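# Three arms: ball into high cup, frame back on rests

## Task

Get the ball into the cup on top of the tall post and return the frame to its proper spot resting on its supports; both must stay put on their own without any robot holding them, and at the end every gripper must have released and the arms must have moved away.

## Robot and tools

Robots: three identical i2rt Big YAM arms named arm1, arm2 and arm3. Each has six revolute joints, a two-finger gripper and a wrist camera. Two more cameras, cam_high and cam_low, are fixed in the room. With joints 1 and 6 at zero and the hand level and pointing ahead, the wrist camera rides on top of the hand looking toward the fingertips. Maximum reach is roughly 1.0 m from the joint1 axis. Joints move at different speeds, so the hand can sweep a wide, curved path between two postures; plan clearance accordingly.

Frames: one shared scene frame, origin on the floor, +z up. The hand point is midway between the fingertips; its z axis runs along the fingers and the fingers open and close along its y axis. Each arm's foot has its own real placement, which is never printed. Camera calibrations (intrinsics K, distortion, T_world_to_cam, pos_world) are given per camera; room cameras may be off by a couple of degrees and several millimetres, and wrist camera poses are derived from reported joint angles, so they inherit joint errors.

Tool execute_actions: arguments are actions (a list holding exactly one action, or empty) and cameras (optional list from arm1_cam_wrist, arm2_cam_wrist, arm3_cam_wrist, cam_high, cam_low, all; omitted, null or ["all"] returns every camera, [] returns none). An action is an object keyed by robot name; under each name goes "joints", an object of absolute joint targets by name, not offsets. Keys and units: joint1_rad to joint6_rad in radians, gripper_m in metres as the fingertip gap. Ranges: joint1_rad -2.879..2.879 (rotation about the foot, positive counter-clockwise seen from above, 0 points where the foot faces); joint2_rad 0..3.141 (shoulder, 0 means upper arm lying back roughly flat, increasing lifts it up then forward); joint3_rad 0..3.019 (elbow, 0 fully folded, increasing opens); joint4_rad -1.692..1.57 (hand pitch, positive tips fingers up); joint5_rad -1.57..1.57 (sideways hand swing, positive toward the arm's right); joint6_rad -2.094..2.094 (hand roll, positive clockwise viewed from behind the hand); gripper_m 0..0.093. Completion tolerances: ±0.045, ±0.14, ±0.09, ±0.055, ±0.03, ±0.035 rad and ±0.003 m. Any arm, any subset of joints may be given; all commanded motions begin together and may finish at different times; one action lasts at most 15 s. Omitted joints or robots may keep pushing toward an earlier target. An unknown key or out-of-range number rejects the whole call and nothing moves. Example: {"arm1": {"joints": {"gripper_m": 0.05}}, "arm2": {"joints": {"joint1_rad": 0.3}}}. Results give each robot's state (joint_positions, joint torques, joint_status, on_its_own) and images ordered as the pictures line lists them.

Tool wait: seconds from 0 to 10; commands nothing, returns state and images. Tool zoom_image: camera name and region [x0, y0, x1, y1] in pixels of that camera's most recent full image, origin top-left, at most 504 by 504. Tool read_manual: section "licences" only; moves nothing. Tool finished_scene: scene number (1 or 2); irreversible, ends the scene and reports success, so call it only once the result is stable.

Reading results: joint_status gives how each commanded motion ended. off_target means the joint stopped short and may still be pushing. contact_stop or time_out: the joint normally holds where it stopped; after time_out it may keep a target limited to 0.375, 0.375, 0.113, 0.225, 0.075, 0.3 rad from its position (joints 1-6) and keep pushing, resuming if the obstruction clears; on_its_own lists this. To relieve such a push, command the joint to its reported position. "joint command not followed" (often with a cause line) means a safety check blocked that arm's joint targets, though a gripper command in the same action still runs; the blocked joints show not_followed and may be retried with later actions. In on_its_own, "held at" is a held target, not the actual position. Torques are raw drive outputs with per-arm offset, scale and noise, so treat them cautiously. A tiny change of target may produce no motion. A joint bearing a load may sag.

Hazards: robots do not stop on contact and can push very hard. Arm-to-arm hard pressing fails and ends the run; hard impacts may too. The collision check between arms ignores fingers, gripper housings and wrist cameras and may react late, and no state line reports robot contact. Object contact does not count as a robot collision. Knocking anything out of the work area or to the floor fails the task; drops, slips, slams and forceful pushes lower quality. Loose objects may occasionally be nudged by outside disturbances. Sustained loads heat motors: a MOTOR HOT warning appears from 85 °C, and at 100 °C the arm releases and falls (OVER-TEMPERATURE FAULT, keys show limit_stop_at_motor_heat; resend targets afterwards). Heat accrues even while you deliberate, since the robot holds its last command meanwhile. If a result reports a stop, later motion, wait and finished_scene calls in the same reply are skipped. Faster robot motion is preferred.

Each tool is called after "Emit:" as name(argument=value, ...), one argument or row to a line, values as JSON.

## Session

I'll start by looking at the current state of the scene.

Emit:
execute_actions(
  actions=[],
)

Scene clock: 0.00 s.
Joint torques (N m, as the arm reports them, + toward a larger angle): no reading
arm1.joint_positions: joint1_rad=-0.213 joint2_rad=+0.540 joint3_rad=+1.332 joint4_rad=-1.302 joint5_rad=-0.182 joint6_rad=-0.222 gripper_m=+0.095
arm1.joint_status: not commanded
arm1.hand: x=+1.2366 y=+0.0202 z=+1.3455 quat_wxyz=(-0.038, +0.859, +0.039, -0.508) (m; scene frame)
arm2.joint_positions: joint1_rad=+0.457 joint2_rad=+0.625 joint3_rad=+1.406 joint4_rad=-1.314 joint5_rad=+0.223 joint6_rad=+0.463 gripper_m=+0.094
arm2.joint_status: not commanded
arm2.hand: x=-0.5557 y=+1.0902 z=+1.3454 quat_wxyz=(-0.485, -0.489, -0.713, +0.133) (m; scene frame)
arm3.joint_positions: joint1_rad=+0.435 joint2_rad=+0.565 joint3_rad=+1.304 joint4_rad=-1.252 joint5_rad=+0.227 joint6_rad=+0.023 gripper_m=+0.095
arm3.joint_status: not commanded
arm3.hand: x=-0.6679 y=-1.0269 z=+1.3419 quat_wxyz=(-0.431, +0.533, -0.675, -0.272) (m; scene frame)
pictures: arm1_cam_wrist, arm2_cam_wrist, arm3_cam_wrist, cam_high, cam_low
Images, in order (width x height): arm1_cam_wrist 504x504, arm2_cam_wrist 504x504, arm3_cam_wrist 504x504, cam_high 504x504, cam_low 504x504.

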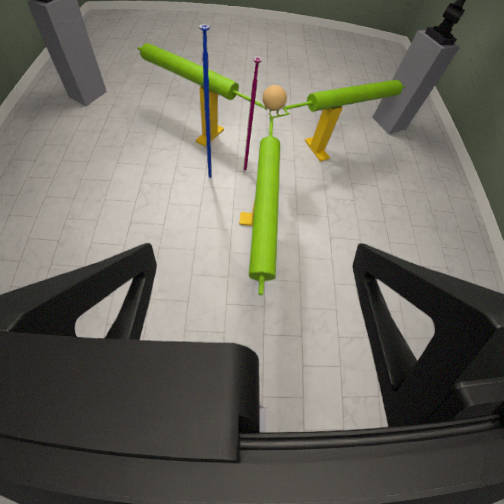

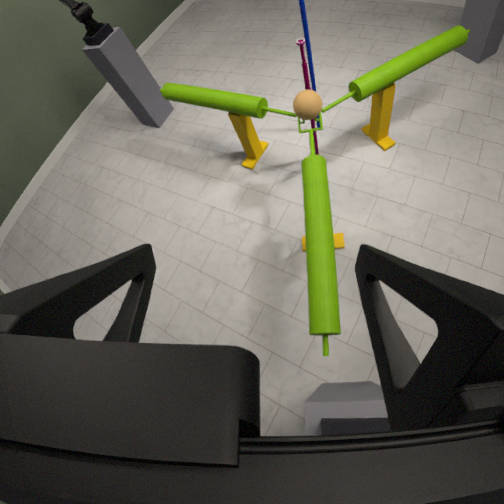

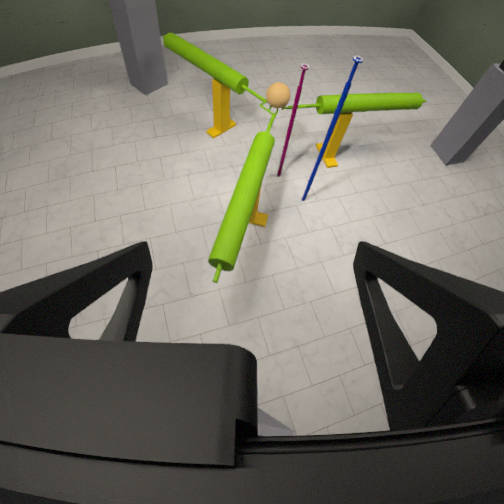

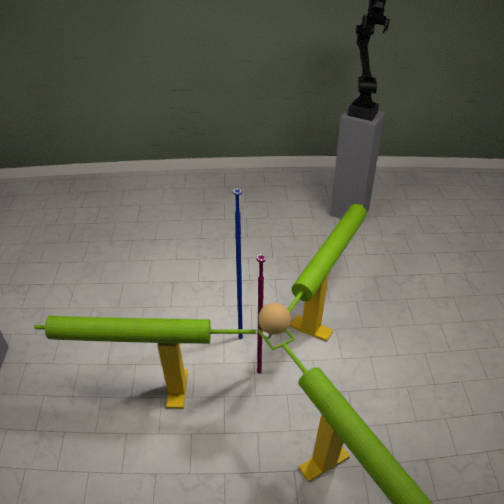

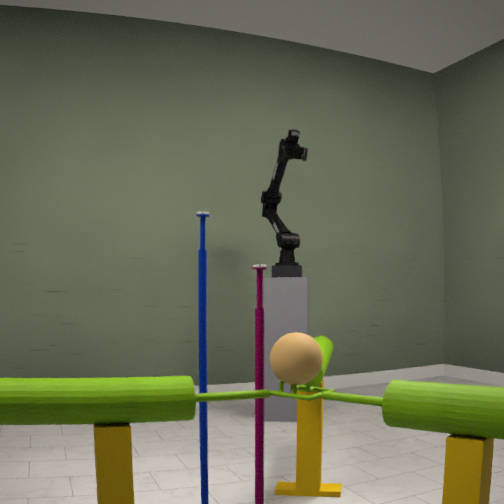

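Emit:
zoom_image(
  camera="cam_high",
  region=[200, 170, 340, 390],
)

Emit:
zoom_image(
  camera="cam_low",
  region=[170, 190, 410, 430],
)

Emit:
zoom_image(
  camera="cam_high",
  region=[235, 285, 315, 365],
)

Region (200, 170, 340, 390) of cam_high's 504x504 image, scaled by 2.291, with more detail than that image has; it fills the left 321 columns of this view, and the rest is white.

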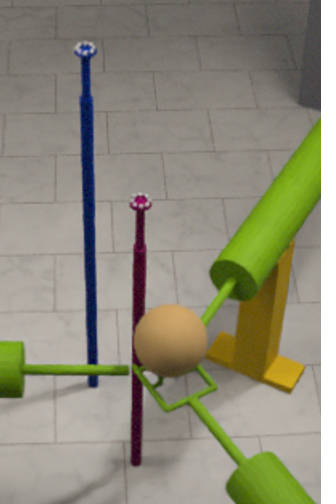

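Region (170, 190, 410, 430) of cam_low's 504x504 image, scaled by 2.100, with more detail than that image has.

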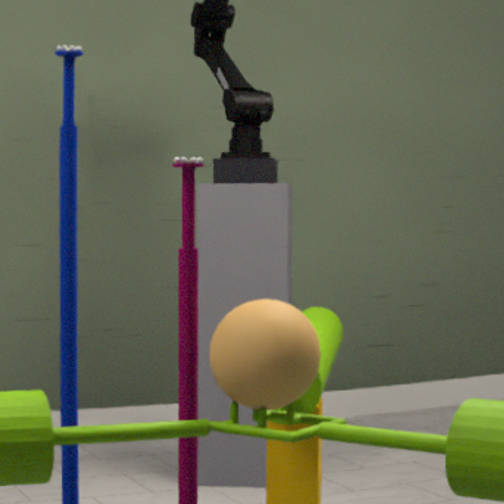

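Region (235, 285, 315, 365) of cam_high's 504x504 image, scaled by 6.300, with more detail than that image has.

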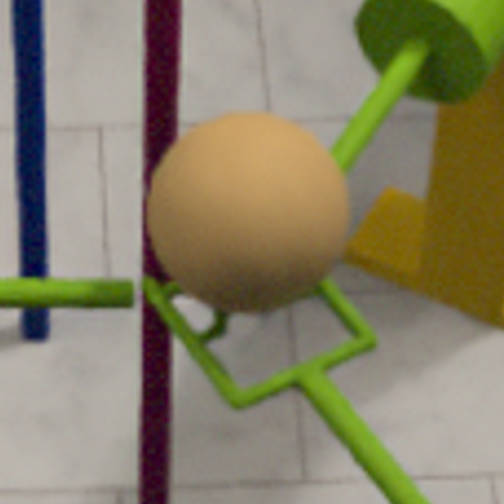

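Emit:
zoom_image(
  camera="arm2_cam_wrist",
  region=[270, 70, 350, 150],
)

Emit:
zoom_image(
  camera="arm1_cam_wrist",
  region=[235, 70, 315, 150],
)

Emit:
zoom_image(
  camera="arm3_cam_wrist",
  region=[240, 60, 320, 140],
)

Emit:
zoom_image(
  camera="cam_low",
  region=[260, 350, 340, 430],
)

Region (270, 70, 350, 150) of arm2_cam_wrist's 504x504 image, scaled by 6.300, with more detail than that image has.

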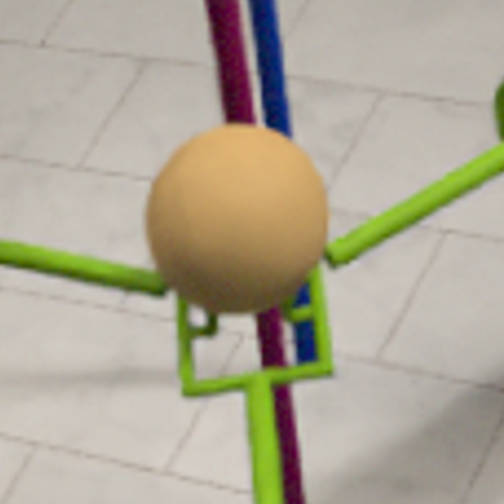

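Region (235, 70, 315, 150) of arm1_cam_wrist's 504x504 image, scaled by 6.300, with more detail than that image has.

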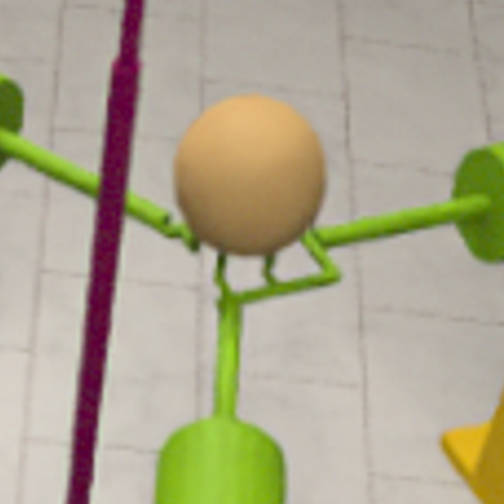

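Region (240, 60, 320, 140) of arm3_cam_wrist's 504x504 image, scaled by 6.300, with more detail than that image has.

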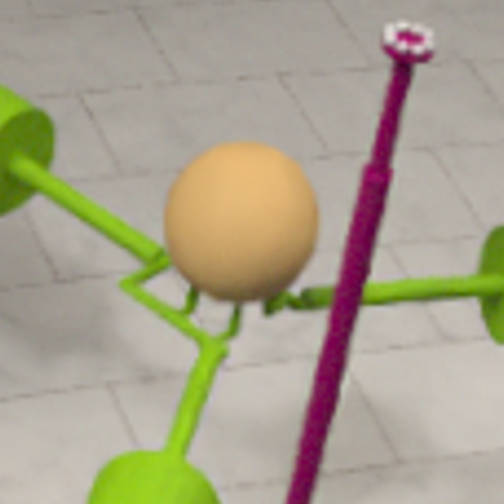

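Region (260, 350, 340, 430) of cam_low's 504x504 image, scaled by 6.300, with more detail than that image has.

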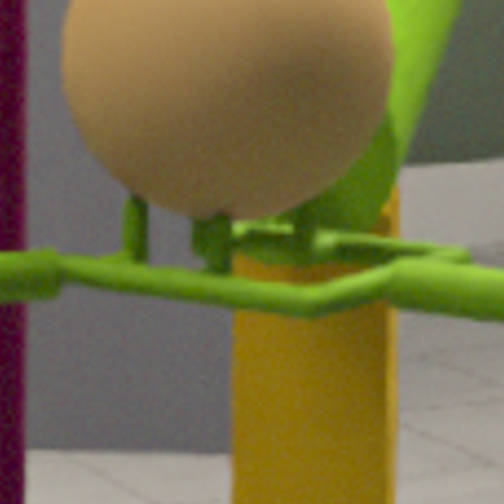

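Emit:
zoom_image(
  camera="arm1_cam_wrist",
  region=[220, 200, 320, 300],
)

Emit:
zoom_image(
  camera="arm2_cam_wrist",
  region=[270, 290, 390, 410],
)

Emit:
zoom_image(
  camera="arm3_cam_wrist",
  region=[180, 200, 280, 300],
)

Emit:
zoom_image(
  camera="cam_high",
  region=[20, 290, 220, 420],
)

Region (220, 200, 320, 300) of arm1_cam_wrist's 504x504 image, scaled by 5.040, with more detail than that image has.

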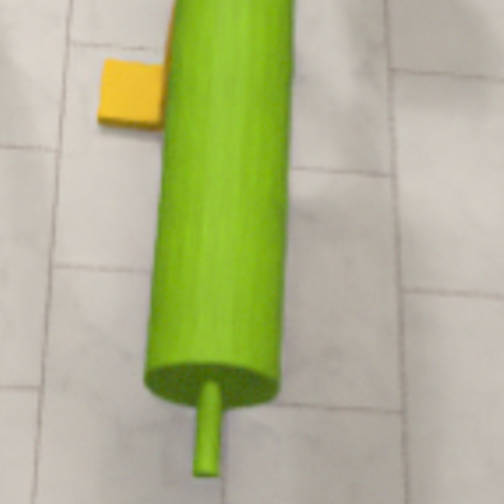

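Region (270, 290, 390, 410) of arm2_cam_wrist's 504x504 image, scaled by 4.200, with more detail than that image has.

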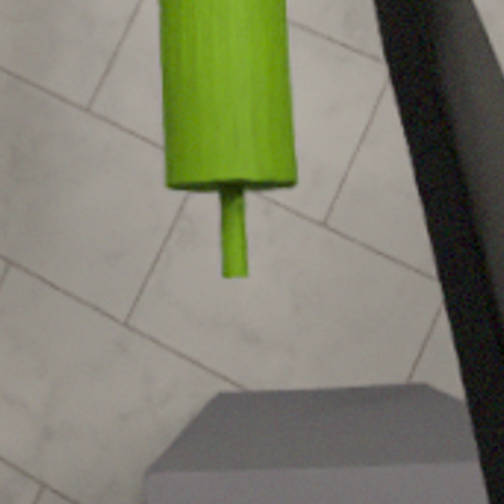

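Region (180, 200, 280, 300) of arm3_cam_wrist's 504x504 image, scaled by 5.040, with more detail than that image has.

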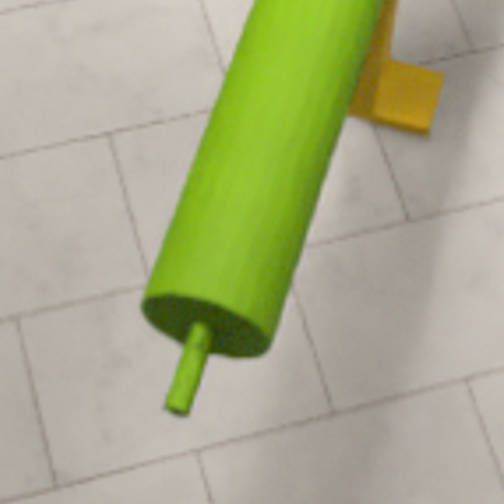

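Region (20, 290, 220, 420) of cam_high's 504x504 image, scaled by 2.520, with more detail than that image has; it fills the top 328 rows of this view, and the rest is white.

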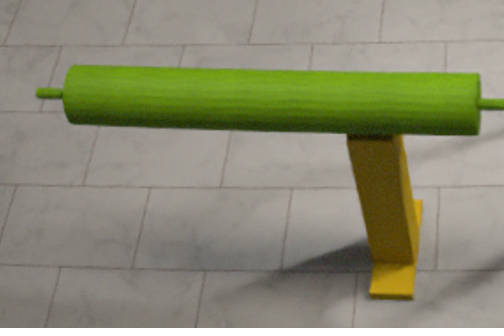

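Emit:
execute_actions(
  actions=[
    {"arm1": {"joints": {"joint1_rad": -0.211, "joint2_rad": 2.222, "joint3_rad": 1.346, "joint4_rad": -0.695, "joint5_rad": 0.0, "joint6_rad": -0.167, "gripper_m": 0.093}}, "arm2": {"joints": {"joint1_rad": 0.347, "joint2_rad": 1.3, "joint3_rad": 0.8, "joint4_rad": -0.285, "joint5_rad": 0.0, "joint6_rad": 0.395, "gripper_m": 0.093}}, "arm3": {"joints": {"joint1_rad": 0.326, "joint2_rad": 2.289, "joint3_rad": 1.477, "joint4_rad": -0.758, "joint5_rad": 0.0, "joint6_rad": 0.404, "gripper_m": 0.093}}},
  ],
  cameras=[],
)

Emit:
execute_actions(
  actions=[
    {"arm2": {"joints": {"joint2_rad": 1.822, "joint3_rad": 0.535, "joint4_rad": -0.285}}},
  ],
)

Scene clock: 122.07 s.
Joint torques (N m, as the arm reports them, + toward a larger angle): arm1=[ -1.18 -22.38   8.14   0.56   0.01   0.08] | arm2=[  0.46 -10.62   9.12   1.59  -0.02  -0.21] | arm3=[ -1.48 -18.18   6.57   0.2   -0.02   0.19]
arm1.joint_positions: joint1_rad=-0.213 joint2_rad=+2.211 joint3_rad=+1.332 joint4_rad=-0.703 joint5_rad=-0.003 joint6_rad=-0.181 gripper_m=+0.093
arm1.joint_status: all done
arm1.hand: x=+0.9218 y=+0.1276 z=+0.6628 quat_wxyz=(+0.003, +1.000, -0.028, +0.005) (m; scene frame)
arm2.joint_positions: joint1_rad=+0.352 joint2_rad=+1.309 joint3_rad=+0.793 joint4_rad=-0.307 joint5_rad=+0.002 joint6_rad=+0.410 gripper_m=+0.093
arm2.joint_status: all done
arm2.hand: x=-0.3566 y=+0.9344 z=+0.9370 quat_wxyz=(-0.361, -0.497, -0.787, +0.056) (m; scene frame)
arm3.joint_positions: joint1_rad=+0.335 joint2_rad=+2.273 joint3_rad=+1.473 joint4_rad=-0.763 joint5_rad=+0.004 joint6_rad=+0.394 gripper_m=+0.093
arm3.joint_status: all done
arm3.hand: x=-0.6191 y=-0.6795 z=+0.6674 quat_wxyz=(-0.003, +0.478, -0.878, -0.001) (m; scene frame)
pictures: none
No camera images: the call's "cameras" was empty. Leave "cameras" out to get every camera's image.

Scene clock: 123.20 s.
Joint torques (N m, as the arm reports them, + toward a larger angle): arm1=[ -1.26 -22.18   7.94   0.42   0.06   0.03] | arm2=[ 0.49 -9.72  2.67 -0.16 -0.01 -0.2 ] | arm3=[ -1.52 -18.2    6.41   0.14  -0.01   0.17]
arm1.joint_positions: joint1_rad=-0.213 joint2_rad=+2.211 joint3_rad=+1.332 joint4_rad=-0.703 joint5_rad=-0.003 joint6_rad=-0.181 gripper_m=+0.093
arm1.joint_status: not commanded
arm1.hand: x=+0.9218 y=+0.1276 z=+0.6628 quat_wxyz=(+0.003, +1.000, -0.028, +0.005) (m; scene frame)
arm2.joint_positions: joint1_rad=+0.352 joint2_rad=+1.815 joint3_rad=+0.526 joint4_rad=-0.288 joint5_rad=+0.002 joint6_rad=+0.409 gripper_m=+0.093
arm2.joint_status: all done
arm2.hand: x=-0.5114 y=+1.0691 z=+0.6607 quat_wxyz=(+0.004, -0.533, -0.846, +0.000) (m; scene frame)
arm3.joint_positions: joint1_rad=+0.335 joint2_rad=+2.273 joint3_rad=+1.473 joint4_rad=-0.763 joint5_rad=+0.004 joint6_rad=+0.394 gripper_m=+0.093
arm3.joint_status: not commanded
arm3.hand: x=-0.6191 y=-0.6795 z=+0.6674 quat_wxyz=(-0.003, +0.478, -0.878, -0.001) (m; scene frame)
pictures: arm1_cam_wrist, arm2_cam_wrist, arm3_cam_wrist, cam_high, cam_low
camera_calibration (this result's frames):
arm1_cam_wrist: T_world_to_cam=[[0.0513488, 0.998532, -0.0172423, -0.163898], [0.823123, -0.032539, 0.56693, -1.12234], [0.565536, -0.0433037, -0.823586, 0.151197], [0, 0, 0, 1]] pos_world=[0.846729, 0.133686, 0.757983]
arm2_cam_wrist: T_world_to_cam=[[-0.905343, -0.424617, -0.00741492, -0.00334038], [-0.348478, 0.732799, 0.584439, -1.34299], [-0.242729, 0.531702, -0.811404, -0.0312379], [0, 0, 0, 1]] pos_world=[-0.478609, 0.999331, 0.759523]
arm3_cam_wrist: T_world_to_cam=[[0.843708, -0.536692, 0.0108742, 0.148267], [-0.439094, -0.678342, 0.589108, -1.12466], [-0.308794, -0.50181, -0.807981, 0.127226], [0, 0, 0, 1]] pos_world=[-0.579638, -0.619486, 0.763729]
Images, in order (width x height): arm1_cam_wrist 504x504, arm2_cam_wrist 504x504, arm3_cam_wrist 504x504, cam_high 504x504, cam_low 504x504.

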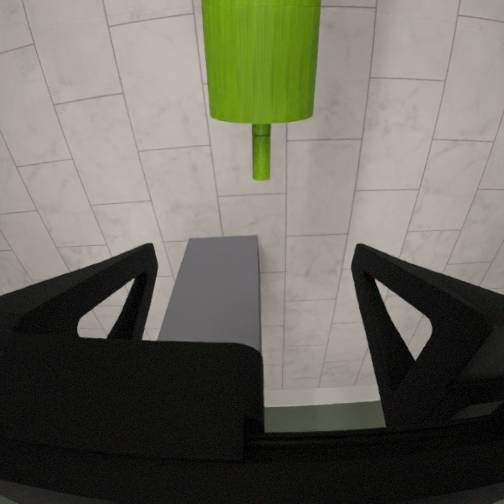

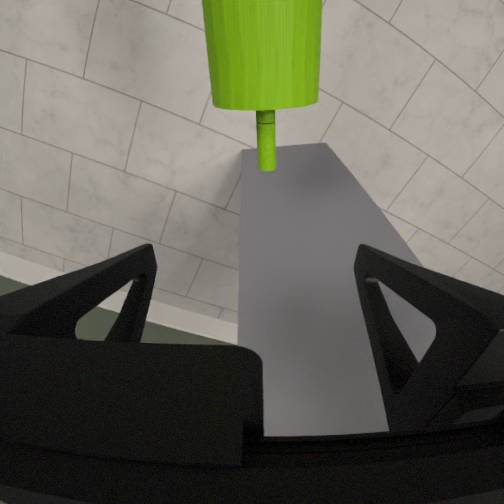

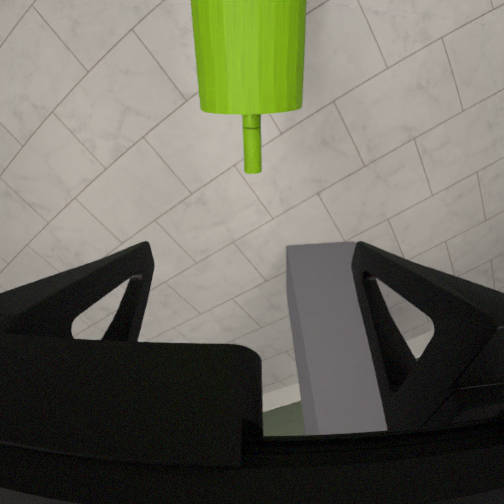

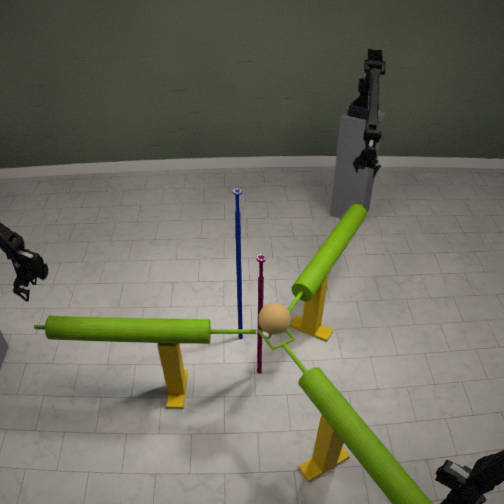

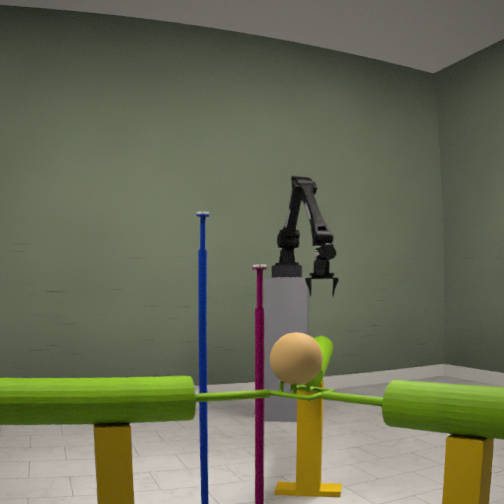

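Emit:
zoom_image(
  camera="arm1_cam_wrist",
  region=[200, 80, 320, 200],
)

Emit:
zoom_image(
  camera="arm2_cam_wrist",
  region=[200, 70, 320, 190],
)

Emit:
zoom_image(
  camera="arm3_cam_wrist",
  region=[190, 70, 310, 190],
)

Region (200, 80, 320, 200) of arm1_cam_wrist's 504x504 image, scaled by 4.200, with more detail than that image has.

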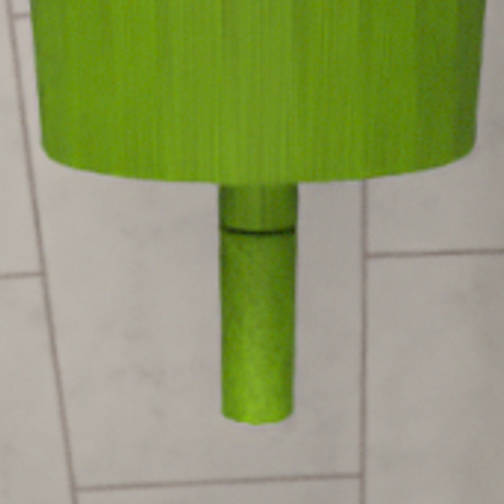

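Region (200, 70, 320, 190) of arm2_cam_wrist's 504x504 image, scaled by 4.200, with more detail than that image has.

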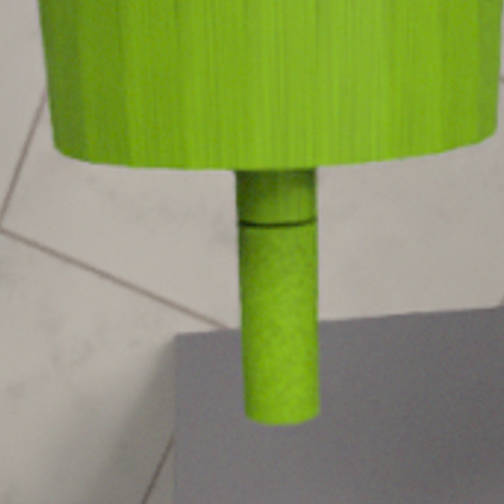

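Region (190, 70, 310, 190) of arm3_cam_wrist's 504x504 image, scaled by 4.200, with more detail than that image has.

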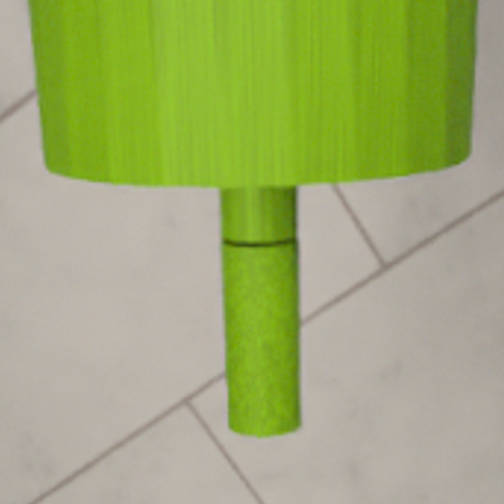

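Emit:
execute_actions(
  actions=[
    {"arm1": {"joints": {"joint1_rad": -0.232, "joint2_rad": 2.548, "joint3_rad": 1.394, "joint4_rad": -0.417, "joint6_rad": -0.204}}, "arm2": {"joints": {"joint1_rad": 0.315, "joint2_rad": 2.426, "joint3_rad": 0.647, "joint4_rad": 0.209, "joint6_rad": 0.336}}, "arm3": {"joints": {"joint1_rad": 0.342, "joint2_rad": 2.598, "joint3_rad": 1.532, "joint4_rad": -0.505, "joint6_rad": 0.371}}},
  ],
  cameras=["arm1_cam_wrist", "arm2_cam_wrist", "arm3_cam_wrist", "cam_high"],
)

Scene clock: 244.53 s.
Joint torques (N m, as the arm reports them, + toward a larger angle): arm1=[ -2.42 -24.98   4.84   0.52   0.06  -0.21] | arm2=[  0.76 -12.62  -2.88   0.36   0.01  -0.22] | arm3=[  0.15 -19.95   4.96   0.37  -0.01  -0.03]
arm1.joint_positions: joint1_rad=-0.218 joint2_rad=+2.552 joint3_rad=+1.386 joint4_rad=-0.427 joint5_rad=-0.003 joint6_rad=-0.190 gripper_m=+0.093
arm1.joint_status: all done
arm1.hand: x=+0.9458 y=+0.1246 z=+0.4969 quat_wxyz=(+0.004, +1.000, -0.026, +0.010) (m; scene frame)
arm2.joint_positions: joint1_rad=+0.321 joint2_rad=+2.428 joint3_rad=+0.651 joint4_rad=+0.194 joint5_rad=+0.002 joint6_rad=+0.351 gripper_m=+0.093
arm2.joint_status: all done
arm2.hand: x=-0.5263 y=+1.0709 z=+0.4994 quat_wxyz=(+0.006, -0.522, -0.853, -0.001) (m; scene frame)
arm3.joint_positions: joint1_rad=+0.335 joint2_rad=+2.609 joint3_rad=+1.519 joint4_rad=-0.517 joint5_rad=+0.004 joint6_rad=+0.381 gripper_m=+0.093
arm3.joint_status: all done
arm3.hand: x=-0.6255 y=-0.7157 z=+0.4915 quat_wxyz=(+0.011, +0.484, -0.875, +0.017) (m; scene frame)
pictures: arm1_cam_wrist, arm2_cam_wrist, arm3_cam_wrist, cam_high
camera_calibration (this result's frames):
arm1_cam_wrist: T_world_to_cam=[[0.0473607, 0.998686, -0.0195576, -0.160102], [0.816934, -0.02746, 0.576077, -1.0475], [0.574783, -0.0432606, -0.817162, -0.011129], [0, 0, 0, 1]] pos_world=[0.869714, 0.130646, 0.591212]
arm2_cam_wrist: T_world_to_cam=[[-0.893538, -0.448945, -0.00623094, 0.0144442], [-0.366152, 0.720583, 0.588807, -1.25357], [-0.259852, 0.528402, -0.80825, -0.173812], [0, 0, 0, 1]] pos_world=[-0.491255, 1.00162, 0.597714]
arm3_cam_wrist: T_world_to_cam=[[0.851129, -0.524251, 0.0272164, 0.141676], [-0.424968, -0.65765, 0.622011, -1.04091], [-0.308191, -0.540978, -0.782535, -0.0752401], [0, 0, 0, 1]] pos_world=[-0.586125, -0.650982, 0.584722]
Images, in order (width x height): arm1_cam_wrist 504x504, arm2_cam_wrist 504x504, arm3_cam_wrist 504x504, cam_high 504x504.

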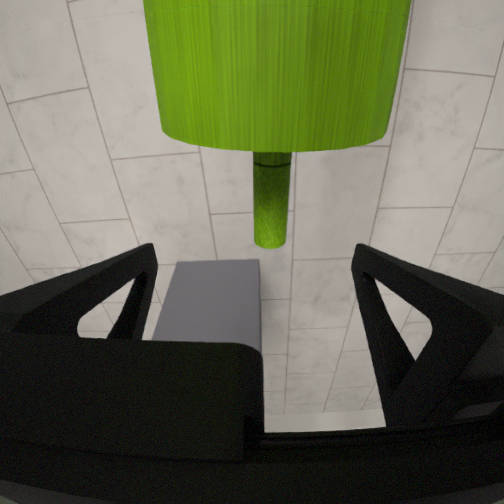

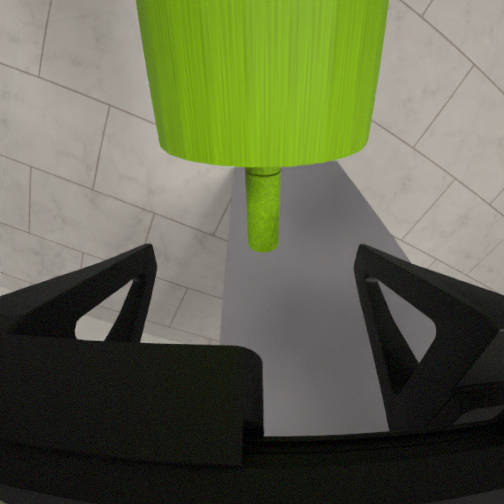

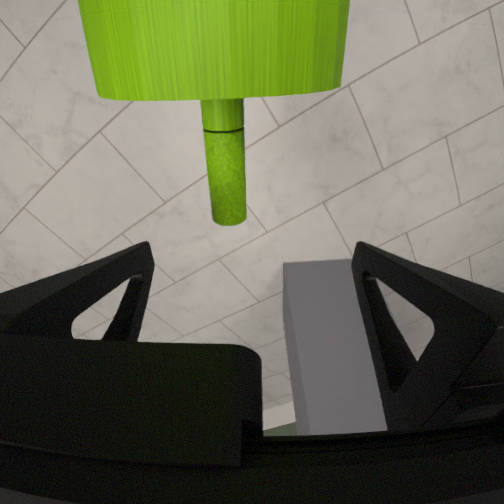

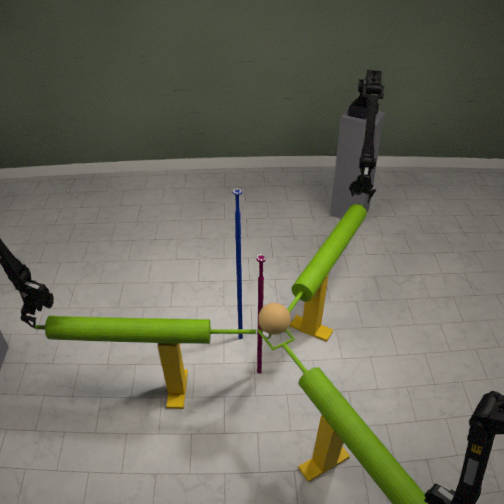

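Emit:
zoom_image(
  camera="arm1_cam_wrist",
  region=[150, 110, 390, 270],
)

Emit:
zoom_image(
  camera="arm2_cam_wrist",
  region=[140, 110, 380, 270],
)

Emit:
zoom_image(
  camera="arm3_cam_wrist",
  region=[130, 80, 370, 270],
)

Region (150, 110, 390, 270) of arm1_cam_wrist's 504x504 image, scaled by 2.100, with more detail than that image has.

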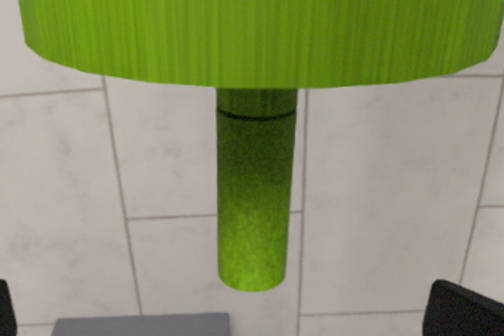

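Region (140, 110, 380, 270) of arm2_cam_wrist's 504x504 image, scaled by 2.100, with more detail than that image has.

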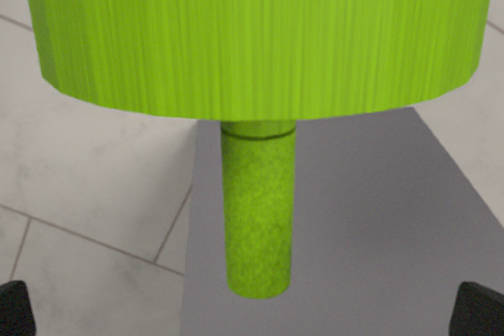

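Region (130, 80, 370, 270) of arm3_cam_wrist's 504x504 image, scaled by 2.100, with more detail than that image has; it fills the top 399 rows of this view, and the rest is white.

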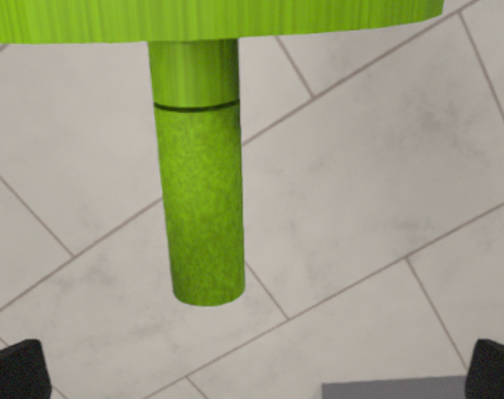

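Emit:
execute_actions(
  actions=[
    {"arm1": {"joints": {"joint1_rad": -0.246, "joint2_rad": 2.702, "joint3_rad": 1.497, "joint4_rad": -0.343, "joint6_rad": -0.229}}, "arm2": {"joints": {"joint1_rad": 0.301, "joint2_rad": 2.647, "joint3_rad": 0.752, "joint4_rad": 0.337, "joint6_rad": 0.307}}, "arm3": {"joints": {"joint1_rad": 0.353, "joint2_rad": 2.744, "joint3_rad": 1.651, "joint4_rad": -0.444, "joint6_rad": 0.362}}},
  ],
  cameras=["arm1_cam_wrist", "arm2_cam_wrist", "arm3_cam_wrist", "cam_high"],
)

Scene clock: 317.40 s.
Joint torques (N m, as the arm reports them, + toward a larger angle): arm1=[ -2.04 -23.37   5.38   0.47   0.02  -0.13] | arm2=[  0.44 -13.13  -3.51   0.27  -0.04  -0.18] | arm3=[  0.03 -17.9    5.25   0.29  -0.02  -0.03]
arm1.joint_positions: joint1_rad=-0.234 joint2_rad=+2.689 joint3_rad=+1.481 joint4_rad=-0.352 joint5_rad=-0.003 joint6_rad=-0.218 gripper_m=+0.093
arm1.joint_status: all done
arm1.hand: x=+0.9376 y=+0.1355 z=+0.4409 quat_wxyz=(+0.000, +1.000, -0.020, -0.005) (m; scene frame)
arm2.joint_positions: joint1_rad=+0.309 joint2_rad=+2.653 joint3_rad=+0.750 joint4_rad=+0.324 joint5_rad=+0.002 joint6_rad=+0.322 gripper_m=+0.093
arm2.joint_status: all done
arm2.hand: x=-0.5357 y=+1.0750 z=+0.4333 quat_wxyz=(+0.004, -0.515, -0.857, +0.000) (m; scene frame)
arm3.joint_positions: joint1_rad=+0.342 joint2_rad=+2.716 joint3_rad=+1.639 joint4_rad=-0.450 joint5_rad=+0.004 joint6_rad=+0.372 gripper_m=+0.093
arm3.joint_status: all done
arm3.hand: x=-0.6232 y=-0.6793 z=+0.4545 quat_wxyz=(-0.015, +0.491, -0.871, -0.014) (m; scene frame)
pictures: arm1_cam_wrist, arm2_cam_wrist, arm3_cam_wrist, cam_high
camera_calibration (this result's frames):
arm1_cam_wrist: T_world_to_cam=[[0.0354181, 0.999288, -0.0129692, -0.163557], [0.834976, -0.0224584, 0.549829, -1.01423], [0.549146, -0.0303029, -0.835177, -0.0214791], [0, 0, 0, 1]] pos_world=[0.864448, 0.140012, 0.537594]
arm2_cam_wrist: T_world_to_cam=[[-0.886031, -0.463569, -0.0073067, 0.0277329], [-0.379689, 0.716485, 0.585223, -1.22242], [-0.266056, 0.5213, -0.810839, -0.226382], [0, 0, 0, 1]] pos_world=[-0.499796, 1.00671, 0.53203]
arm3_cam_wrist: T_world_to_cam=[[0.859483, -0.511161, -0.00176684, 0.187065], [-0.422019, -0.711538, 0.561795, -1.00037], [-0.288425, -0.482108, -0.827274, -0.0110981], [0, 0, 0, 1]] pos_world=[-0.586156, -0.621533, 0.553154]
Images, in order (width x height): arm1_cam_wrist 504x504, arm2_cam_wrist 504x504, arm3_cam_wrist 504x504, cam_high 504x504.

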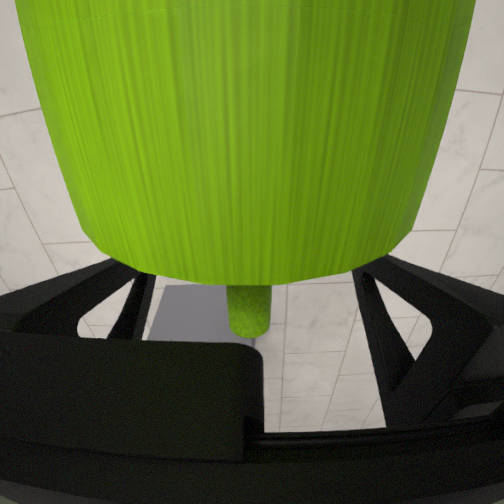

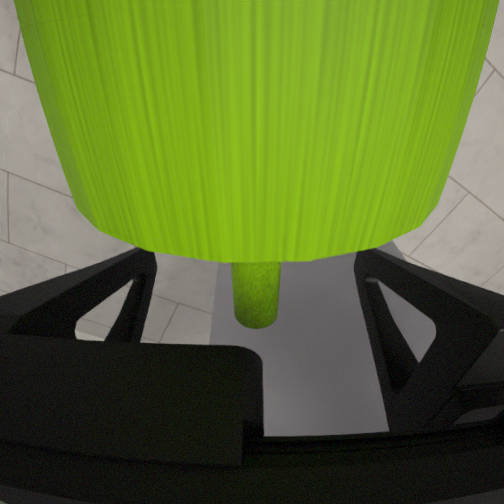

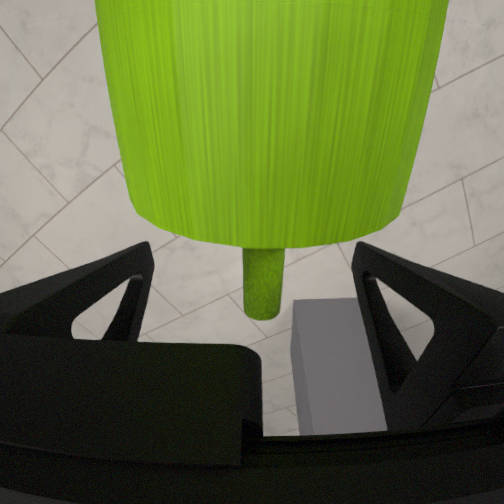

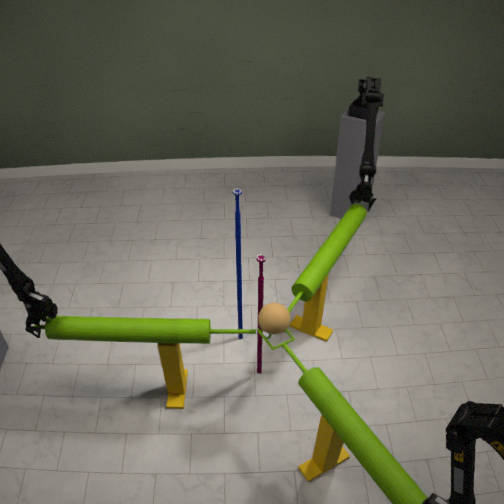

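Emit:
execute_actions(
  actions=[
    {"arm1": {"joints": {"joint2_rad": 2.722}}, "arm3": {"joints": {"joint2_rad": 2.778}}},
  ],
  cameras=["arm1_cam_wrist", "arm2_cam_wrist", "arm3_cam_wrist"],
)

Scene clock: 329.67 s.
Joint torques (N m, as the arm reports them, + toward a larger angle): arm1=[ -2.51 -21.83   5.22   0.57   0.04  -0.13] | arm2=[  0.63 -13.03  -3.46   0.17  -0.04  -0.21] | arm3=[  0.06 -17.38   4.93   0.19  -0.01  -0.01]
arm1.joint_positions: joint1_rad=-0.234 joint2_rad=+2.689 joint3_rad=+1.481 joint4_rad=-0.352 joint5_rad=-0.003 joint6_rad=-0.218 gripper_m=+0.093
arm1.joint_status: all done
arm1.hand: x=+0.9376 y=+0.1355 z=+0.4409 quat_wxyz=(+0.000, +1.000, -0.020, -0.005) (m; scene frame)
arm2.joint_positions: joint1_rad=+0.309 joint2_rad=+2.653 joint3_rad=+0.750 joint4_rad=+0.324 joint5_rad=+0.002 joint6_rad=+0.322 gripper_m=+0.093
arm2.joint_status: not commanded
arm2.hand: x=-0.5357 y=+1.0750 z=+0.4333 quat_wxyz=(+0.004, -0.515, -0.857, +0.000) (m; scene frame)
arm3.joint_positions: joint1_rad=+0.342 joint2_rad=+2.743 joint3_rad=+1.639 joint4_rad=-0.450 joint5_rad=+0.004 joint6_rad=+0.372 gripper_m=+0.093
arm3.joint_status: all done
arm3.hand: x=-0.6255 y=-0.6927 z=+0.4393 quat_wxyz=(-0.006, +0.491, -0.871, -0.004) (m; scene frame)
pictures: arm1_cam_wrist, arm2_cam_wrist, arm3_cam_wrist
camera_calibration (this result's frames):
arm1_cam_wrist: T_world_to_cam=[[0.0354181, 0.999288, -0.0129692, -0.163557], [0.834976, -0.0224584, 0.549829, -1.01423], [0.549146, -0.0303029, -0.835177, -0.0214791], [0, 0, 0, 1]] pos_world=[0.864448, 0.140012, 0.537594]
arm2_cam_wrist: T_world_to_cam=[[-0.886031, -0.463569, -0.0073067, 0.0277329], [-0.379689, 0.716485, 0.585223, -1.22242], [-0.266056, 0.5213, -0.810839, -0.226382], [0, 0, 0, 1]] pos_world=[-0.499796, 1.00671, 0.53203]
arm3_cam_wrist: T_world_to_cam=[[0.859485, -0.511098, 0.00801454, 0.177914], [-0.419339, -0.696041, 0.582823, -0.999163], [-0.292301, -0.504288, -0.81256, -0.0551455], [0, 0, 0, 1]] pos_world=[-0.588022, -0.632336, 0.5361]
Images, in order (width x height): arm1_cam_wrist 504x504, arm2_cam_wrist 504x504, arm3_cam_wrist 504x504.

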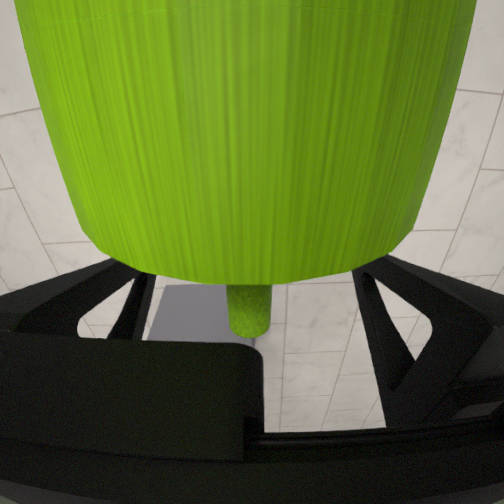

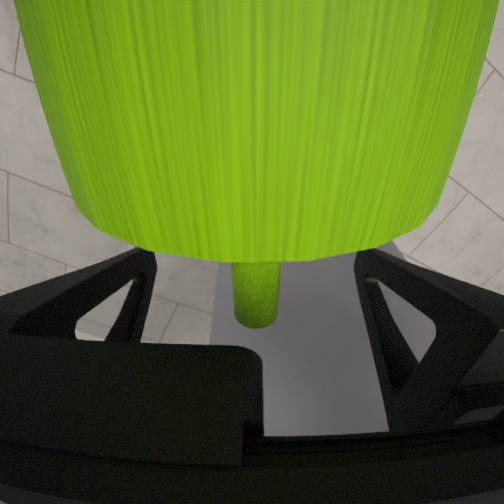

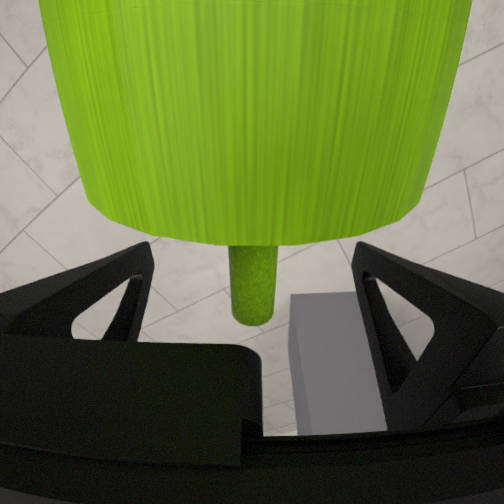

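Emit:
execute_actions(
  actions=[
    {"arm1": {"joints": {"joint2_rad": 2.742}}, "arm3": {"joints": {"joint2_rad": 2.79}}},
  ],
  cameras=[],
)

Scene clock: 360.77 s.
Joint torques (N m, as the arm reports them, + toward a larger angle): arm1=[ -2.47 -21.18   5.11   0.46   0.05  -0.16] | arm2=[  0.34 -13.25  -3.38   0.19  -0.03  -0.21] | arm3=[  0.35 -17.16   4.99   0.16  -0.02  -0.02]
arm1.joint_positions: joint1_rad=-0.234 joint2_rad=+2.712 joint3_rad=+1.481 joint4_rad=-0.352 joint5_rad=-0.003 joint6_rad=-0.218 gripper_m=+0.093
arm1.joint_status: all done
arm1.hand: x=+0.9484 y=+0.1327 z=+0.4297 quat_wxyz=(+0.003, +1.000, -0.020, +0.005) (m; scene frame)
arm2.joint_positions: joint1_rad=+0.309 joint2_rad=+2.653 joint3_rad=+0.750 joint4_rad=+0.324 joint5_rad=+0.002 joint6_rad=+0.322 gripper_m=+0.093
arm2.joint_status: not commanded
arm2.hand: x=-0.5357 y=+1.0750 z=+0.4333 quat_wxyz=(+0.004, -0.515, -0.857, +0.000) (m; scene frame)
arm3.joint_positions: joint1_rad=+0.342 joint2_rad=+2.749 joint3_rad=+1.639 joint4_rad=-0.450 joint5_rad=+0.004 joint6_rad=+0.372 gripper_m=+0.093
arm3.joint_status: all done
arm3.hand: x=-0.6260 y=-0.6954 z=+0.4363 quat_wxyz=(-0.004, +0.491, -0.871, -0.002) (m; scene frame)
pictures: none
No camera images: the call's "cameras" was empty. Leave "cameras" out to get every camera's image.

Emit:
execute_actions(
  actions=[
    {"arm1": {"joints": {"joint2_rad": 2.72, "joint3_rad": 1.508}}, "arm3": {"joints": {"joint2_rad": 2.76}}},
  ],
  cameras=[],
)

Emit:
execute_actions(
  actions=[
    {"arm1": {"joints": {"gripper_m": 0.0}}, "arm2": {"joints": {"gripper_m": 0.0}}, "arm3": {"joints": {"gripper_m": 0.0}}},
  ],
)

Scene clock: 374.90 s.
Joint torques (N m, as the arm reports them, + toward a larger angle): arm1=[ -2.59 -23.8    6.03   0.48   0.05  -0.19] | arm2=[  0.46 -13.04  -3.6    0.21  -0.01  -0.17] | arm3=[ -0.01 -18.46   4.95   0.18  -0.03  -0.02]
arm1.joint_positions: joint1_rad=-0.234 joint2_rad=+2.712 joint3_rad=+1.481 joint4_rad=-0.352 joint5_rad=-0.003 joint6_rad=-0.218 gripper_m=+0.093
arm1.joint_status: all done
arm1.hand: x=+0.9484 y=+0.1327 z=+0.4297 quat_wxyz=(+0.003, +1.000, -0.020, +0.005) (m; scene frame)
arm2.joint_positions: joint1_rad=+0.309 joint2_rad=+2.653 joint3_rad=+0.750 joint4_rad=+0.324 joint5_rad=+0.002 joint6_rad=+0.322 gripper_m=+0.093
arm2.joint_status: not commanded
arm2.hand: x=-0.5357 y=+1.0750 z=+0.4333 quat_wxyz=(+0.004, -0.515, -0.857, +0.000) (m; scene frame)
arm3.joint_positions: joint1_rad=+0.342 joint2_rad=+2.749 joint3_rad=+1.639 joint4_rad=-0.450 joint5_rad=+0.004 joint6_rad=+0.372 gripper_m=+0.093
arm3.joint_status: all done
arm3.hand: x=-0.6260 y=-0.6954 z=+0.4363 quat_wxyz=(-0.004, +0.491, -0.871, -0.002) (m; scene frame)
pictures: none
No camera images: the call's "cameras" was empty. Leave "cameras" out to get every camera's image.

Scene clock: 375.60 s.
Joint torques (N m, as the arm reports them, + toward a larger angle): arm1=[ -2.38 -23.52   5.94   0.53   0.01  -0.18] | arm2=[  0.01 -13.17  -3.53   0.3   -0.09  -0.16] | arm3=[ -0.11 -18.75   4.93   0.15   0.15  -0.02]
arm1.joint_positions: joint1_rad=-0.234 joint2_rad=+2.712 joint3_rad=+1.482 joint4_rad=-0.352 joint5_rad=-0.002 joint6_rad=-0.218 gripper_m=+0.018
arm1.joint_status: gripper_m off_target (ended at +0.018, target +0.000)
arm1.hand: x=+0.9479 y=+0.1330 z=+0.4298 quat_wxyz=(+0.002, +1.000, -0.020, +0.005) (m; scene frame)
arm2.joint_positions: joint1_rad=+0.309 joint2_rad=+2.653 joint3_rad=+0.750 joint4_rad=+0.325 joint5_rad=+0.003 joint6_rad=+0.318 gripper_m=+0.019
arm2.joint_status: gripper_m off_target (ended at +0.019, target +0.000)
arm2.hand: x=-0.5357 y=+1.0748 z=+0.4333 quat_wxyz=(+0.004, -0.513, -0.858, +0.001) (m; scene frame)
arm3.joint_positions: joint1_rad=+0.342 joint2_rad=+2.749 joint3_rad=+1.639 joint4_rad=-0.449 joint5_rad=+0.000 joint6_rad=+0.371 gripper_m=+0.019
arm3.joint_status: gripper_m off_target (ended at +0.019, target +0.000)
arm3.hand: x=-0.6265 y=-0.6951 z=+0.4363 quat_wxyz=(-0.003, +0.491, -0.871, -0.003) (m; scene frame)
pictures: arm1_cam_wrist, arm2_cam_wrist, arm3_cam_wrist, cam_high, cam_low
camera_calibration (this result's frames):
arm1_cam_wrist: T_world_to_cam=[[0.0357195, 0.999219, -0.0168715, -0.160077], [0.823541, -0.0198674, 0.566908, -1.01366], [0.566131, -0.034144, -0.823608, -0.0569725], [0, 0, 0, 1]] pos_world=[0.872761, 0.137868, 0.525028]
arm2_cam_wrist: T_world_to_cam=[[-0.884433, -0.466623, -0.00636732, 0.0313082], [-0.381861, 0.715799, 0.584649, -1.22247], [-0.268253, 0.519514, -0.811262, -0.225366], [0, 0, 0, 1]] pos_world=[-0.49958, 1.00673, 0.532085]
arm3_cam_wrist: T_world_to_cam=[[0.859923, -0.510384, 0.00644298, 0.179047], [-0.416351, -0.694078, 0.587288, -0.998247], [-0.295271, -0.507705, -0.809352, -0.0646531], [0, 0, 0, 1]] pos_world=[-0.588678, -0.634303, 0.532778]
Images, in order (width x height): arm1_cam_wrist 504x504, arm2_cam_wrist 504x504, arm3_cam_wrist 504x504, cam_high 504x504, cam_low 504x504.

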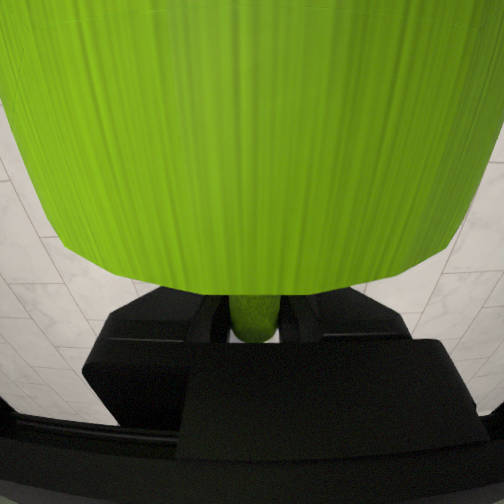

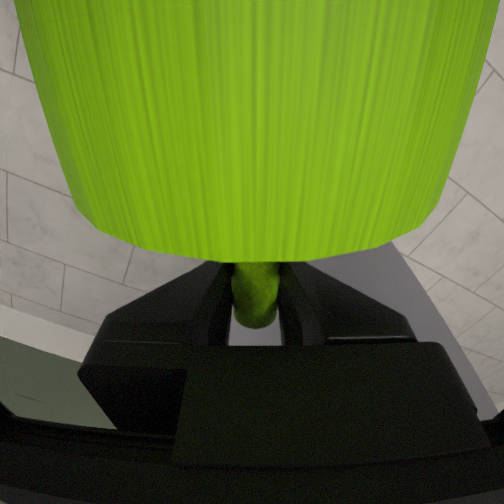

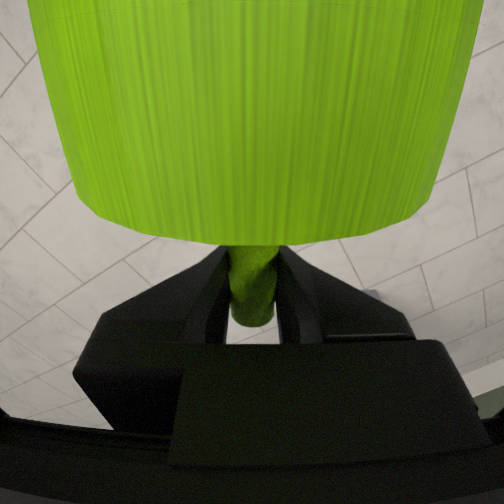

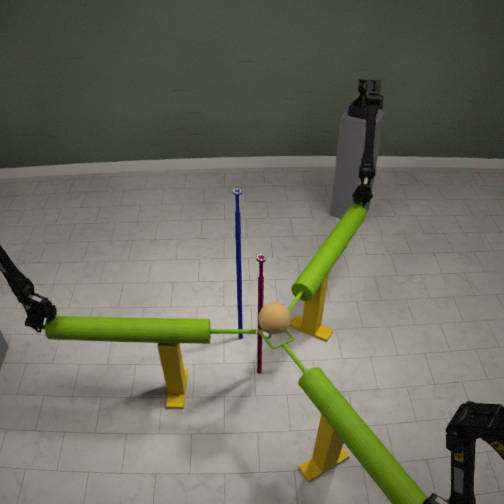

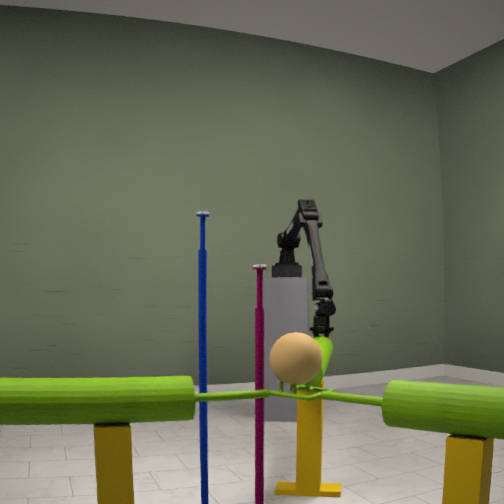

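Emit:
execute_actions(
  actions=[
    {"arm1": {"joints": {"joint1_rad": -0.234, "joint2_rad": 2.56, "joint3_rad": 1.40, "joint4_rad": -0.40, "joint6_rad": -0.218}}, "arm2": {"joints": {"joint1_rad": 0.309, "joint2_rad": 2.475, "joint3_rad": 0.645, "joint4_rad": 0.25, "joint6_rad": 0.318}}, "arm3": {"joints": {"joint1_rad": 0.342, "joint2_rad": 2.60, "joint3_rad": 1.557, "joint4_rad": -0.494, "joint6_rad": 0.371}}},
  ],
  cameras=["cam_high", "cam_low"],
)

Scene clock: 438.13 s.
Joint torques (N m, as the arm reports them, + toward a larger angle): arm1=[ -2.18 -27.17   4.14  -0.14  -0.02  -0.12] | arm2=[  1.41 -13.78  -4.25  -0.53  -0.02  -0.02] | arm3=[ -1.08 -21.81   4.09  -0.48   0.16   0.1 ]
arm1.joint_positions: joint1_rad=-0.230 joint2_rad=+2.591 joint3_rad=+1.398 joint4_rad=-0.393 joint5_rad=-0.001 joint6_rad=-0.215 gripper_m=+0.018
arm1.joint_status: all done
arm1.hand: x=+0.9491 y=+0.1304 z=+0.4791 quat_wxyz=(+0.002, +1.000, -0.019, +0.007) (m; scene frame)
arm2.joint_positions: joint1_rad=+0.309 joint2_rad=+2.494 joint3_rad=+0.660 joint4_rad=+0.257 joint5_rad=+0.003 joint6_rad=+0.318 gripper_m=+0.019
arm2.joint_status: all done
arm2.hand: x=-0.5341 y=+1.0735 z=+0.4820 quat_wxyz=(+0.003, -0.513, -0.858, +0.001) (m; scene frame)
arm3.joint_positions: joint1_rad=+0.341 joint2_rad=+2.636 joint3_rad=+1.559 joint4_rad=-0.482 joint5_rad=+0.000 joint6_rad=+0.370 gripper_m=+0.019
arm3.joint_status: all done
arm3.hand: x=-0.6261 y=-0.6956 z=+0.4836 quat_wxyz=(-0.003, +0.491, -0.871, -0.003) (m; scene frame)
pictures: cam_high, cam_low
Images, in order (width x height): cam_high 504x504, cam_low 504x504.

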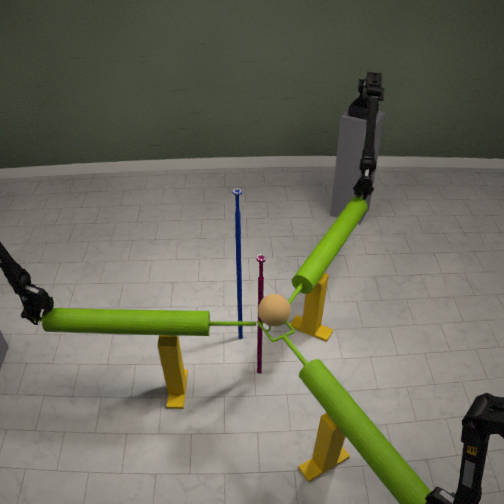

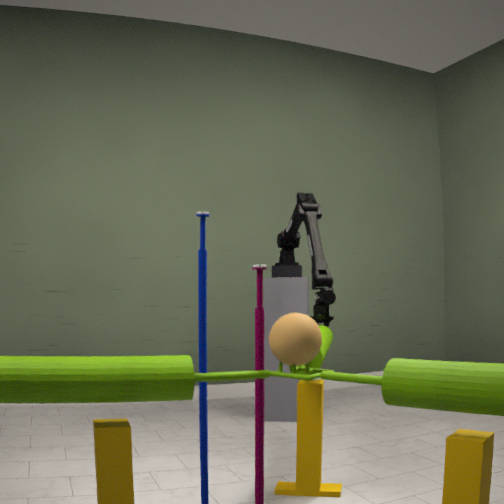

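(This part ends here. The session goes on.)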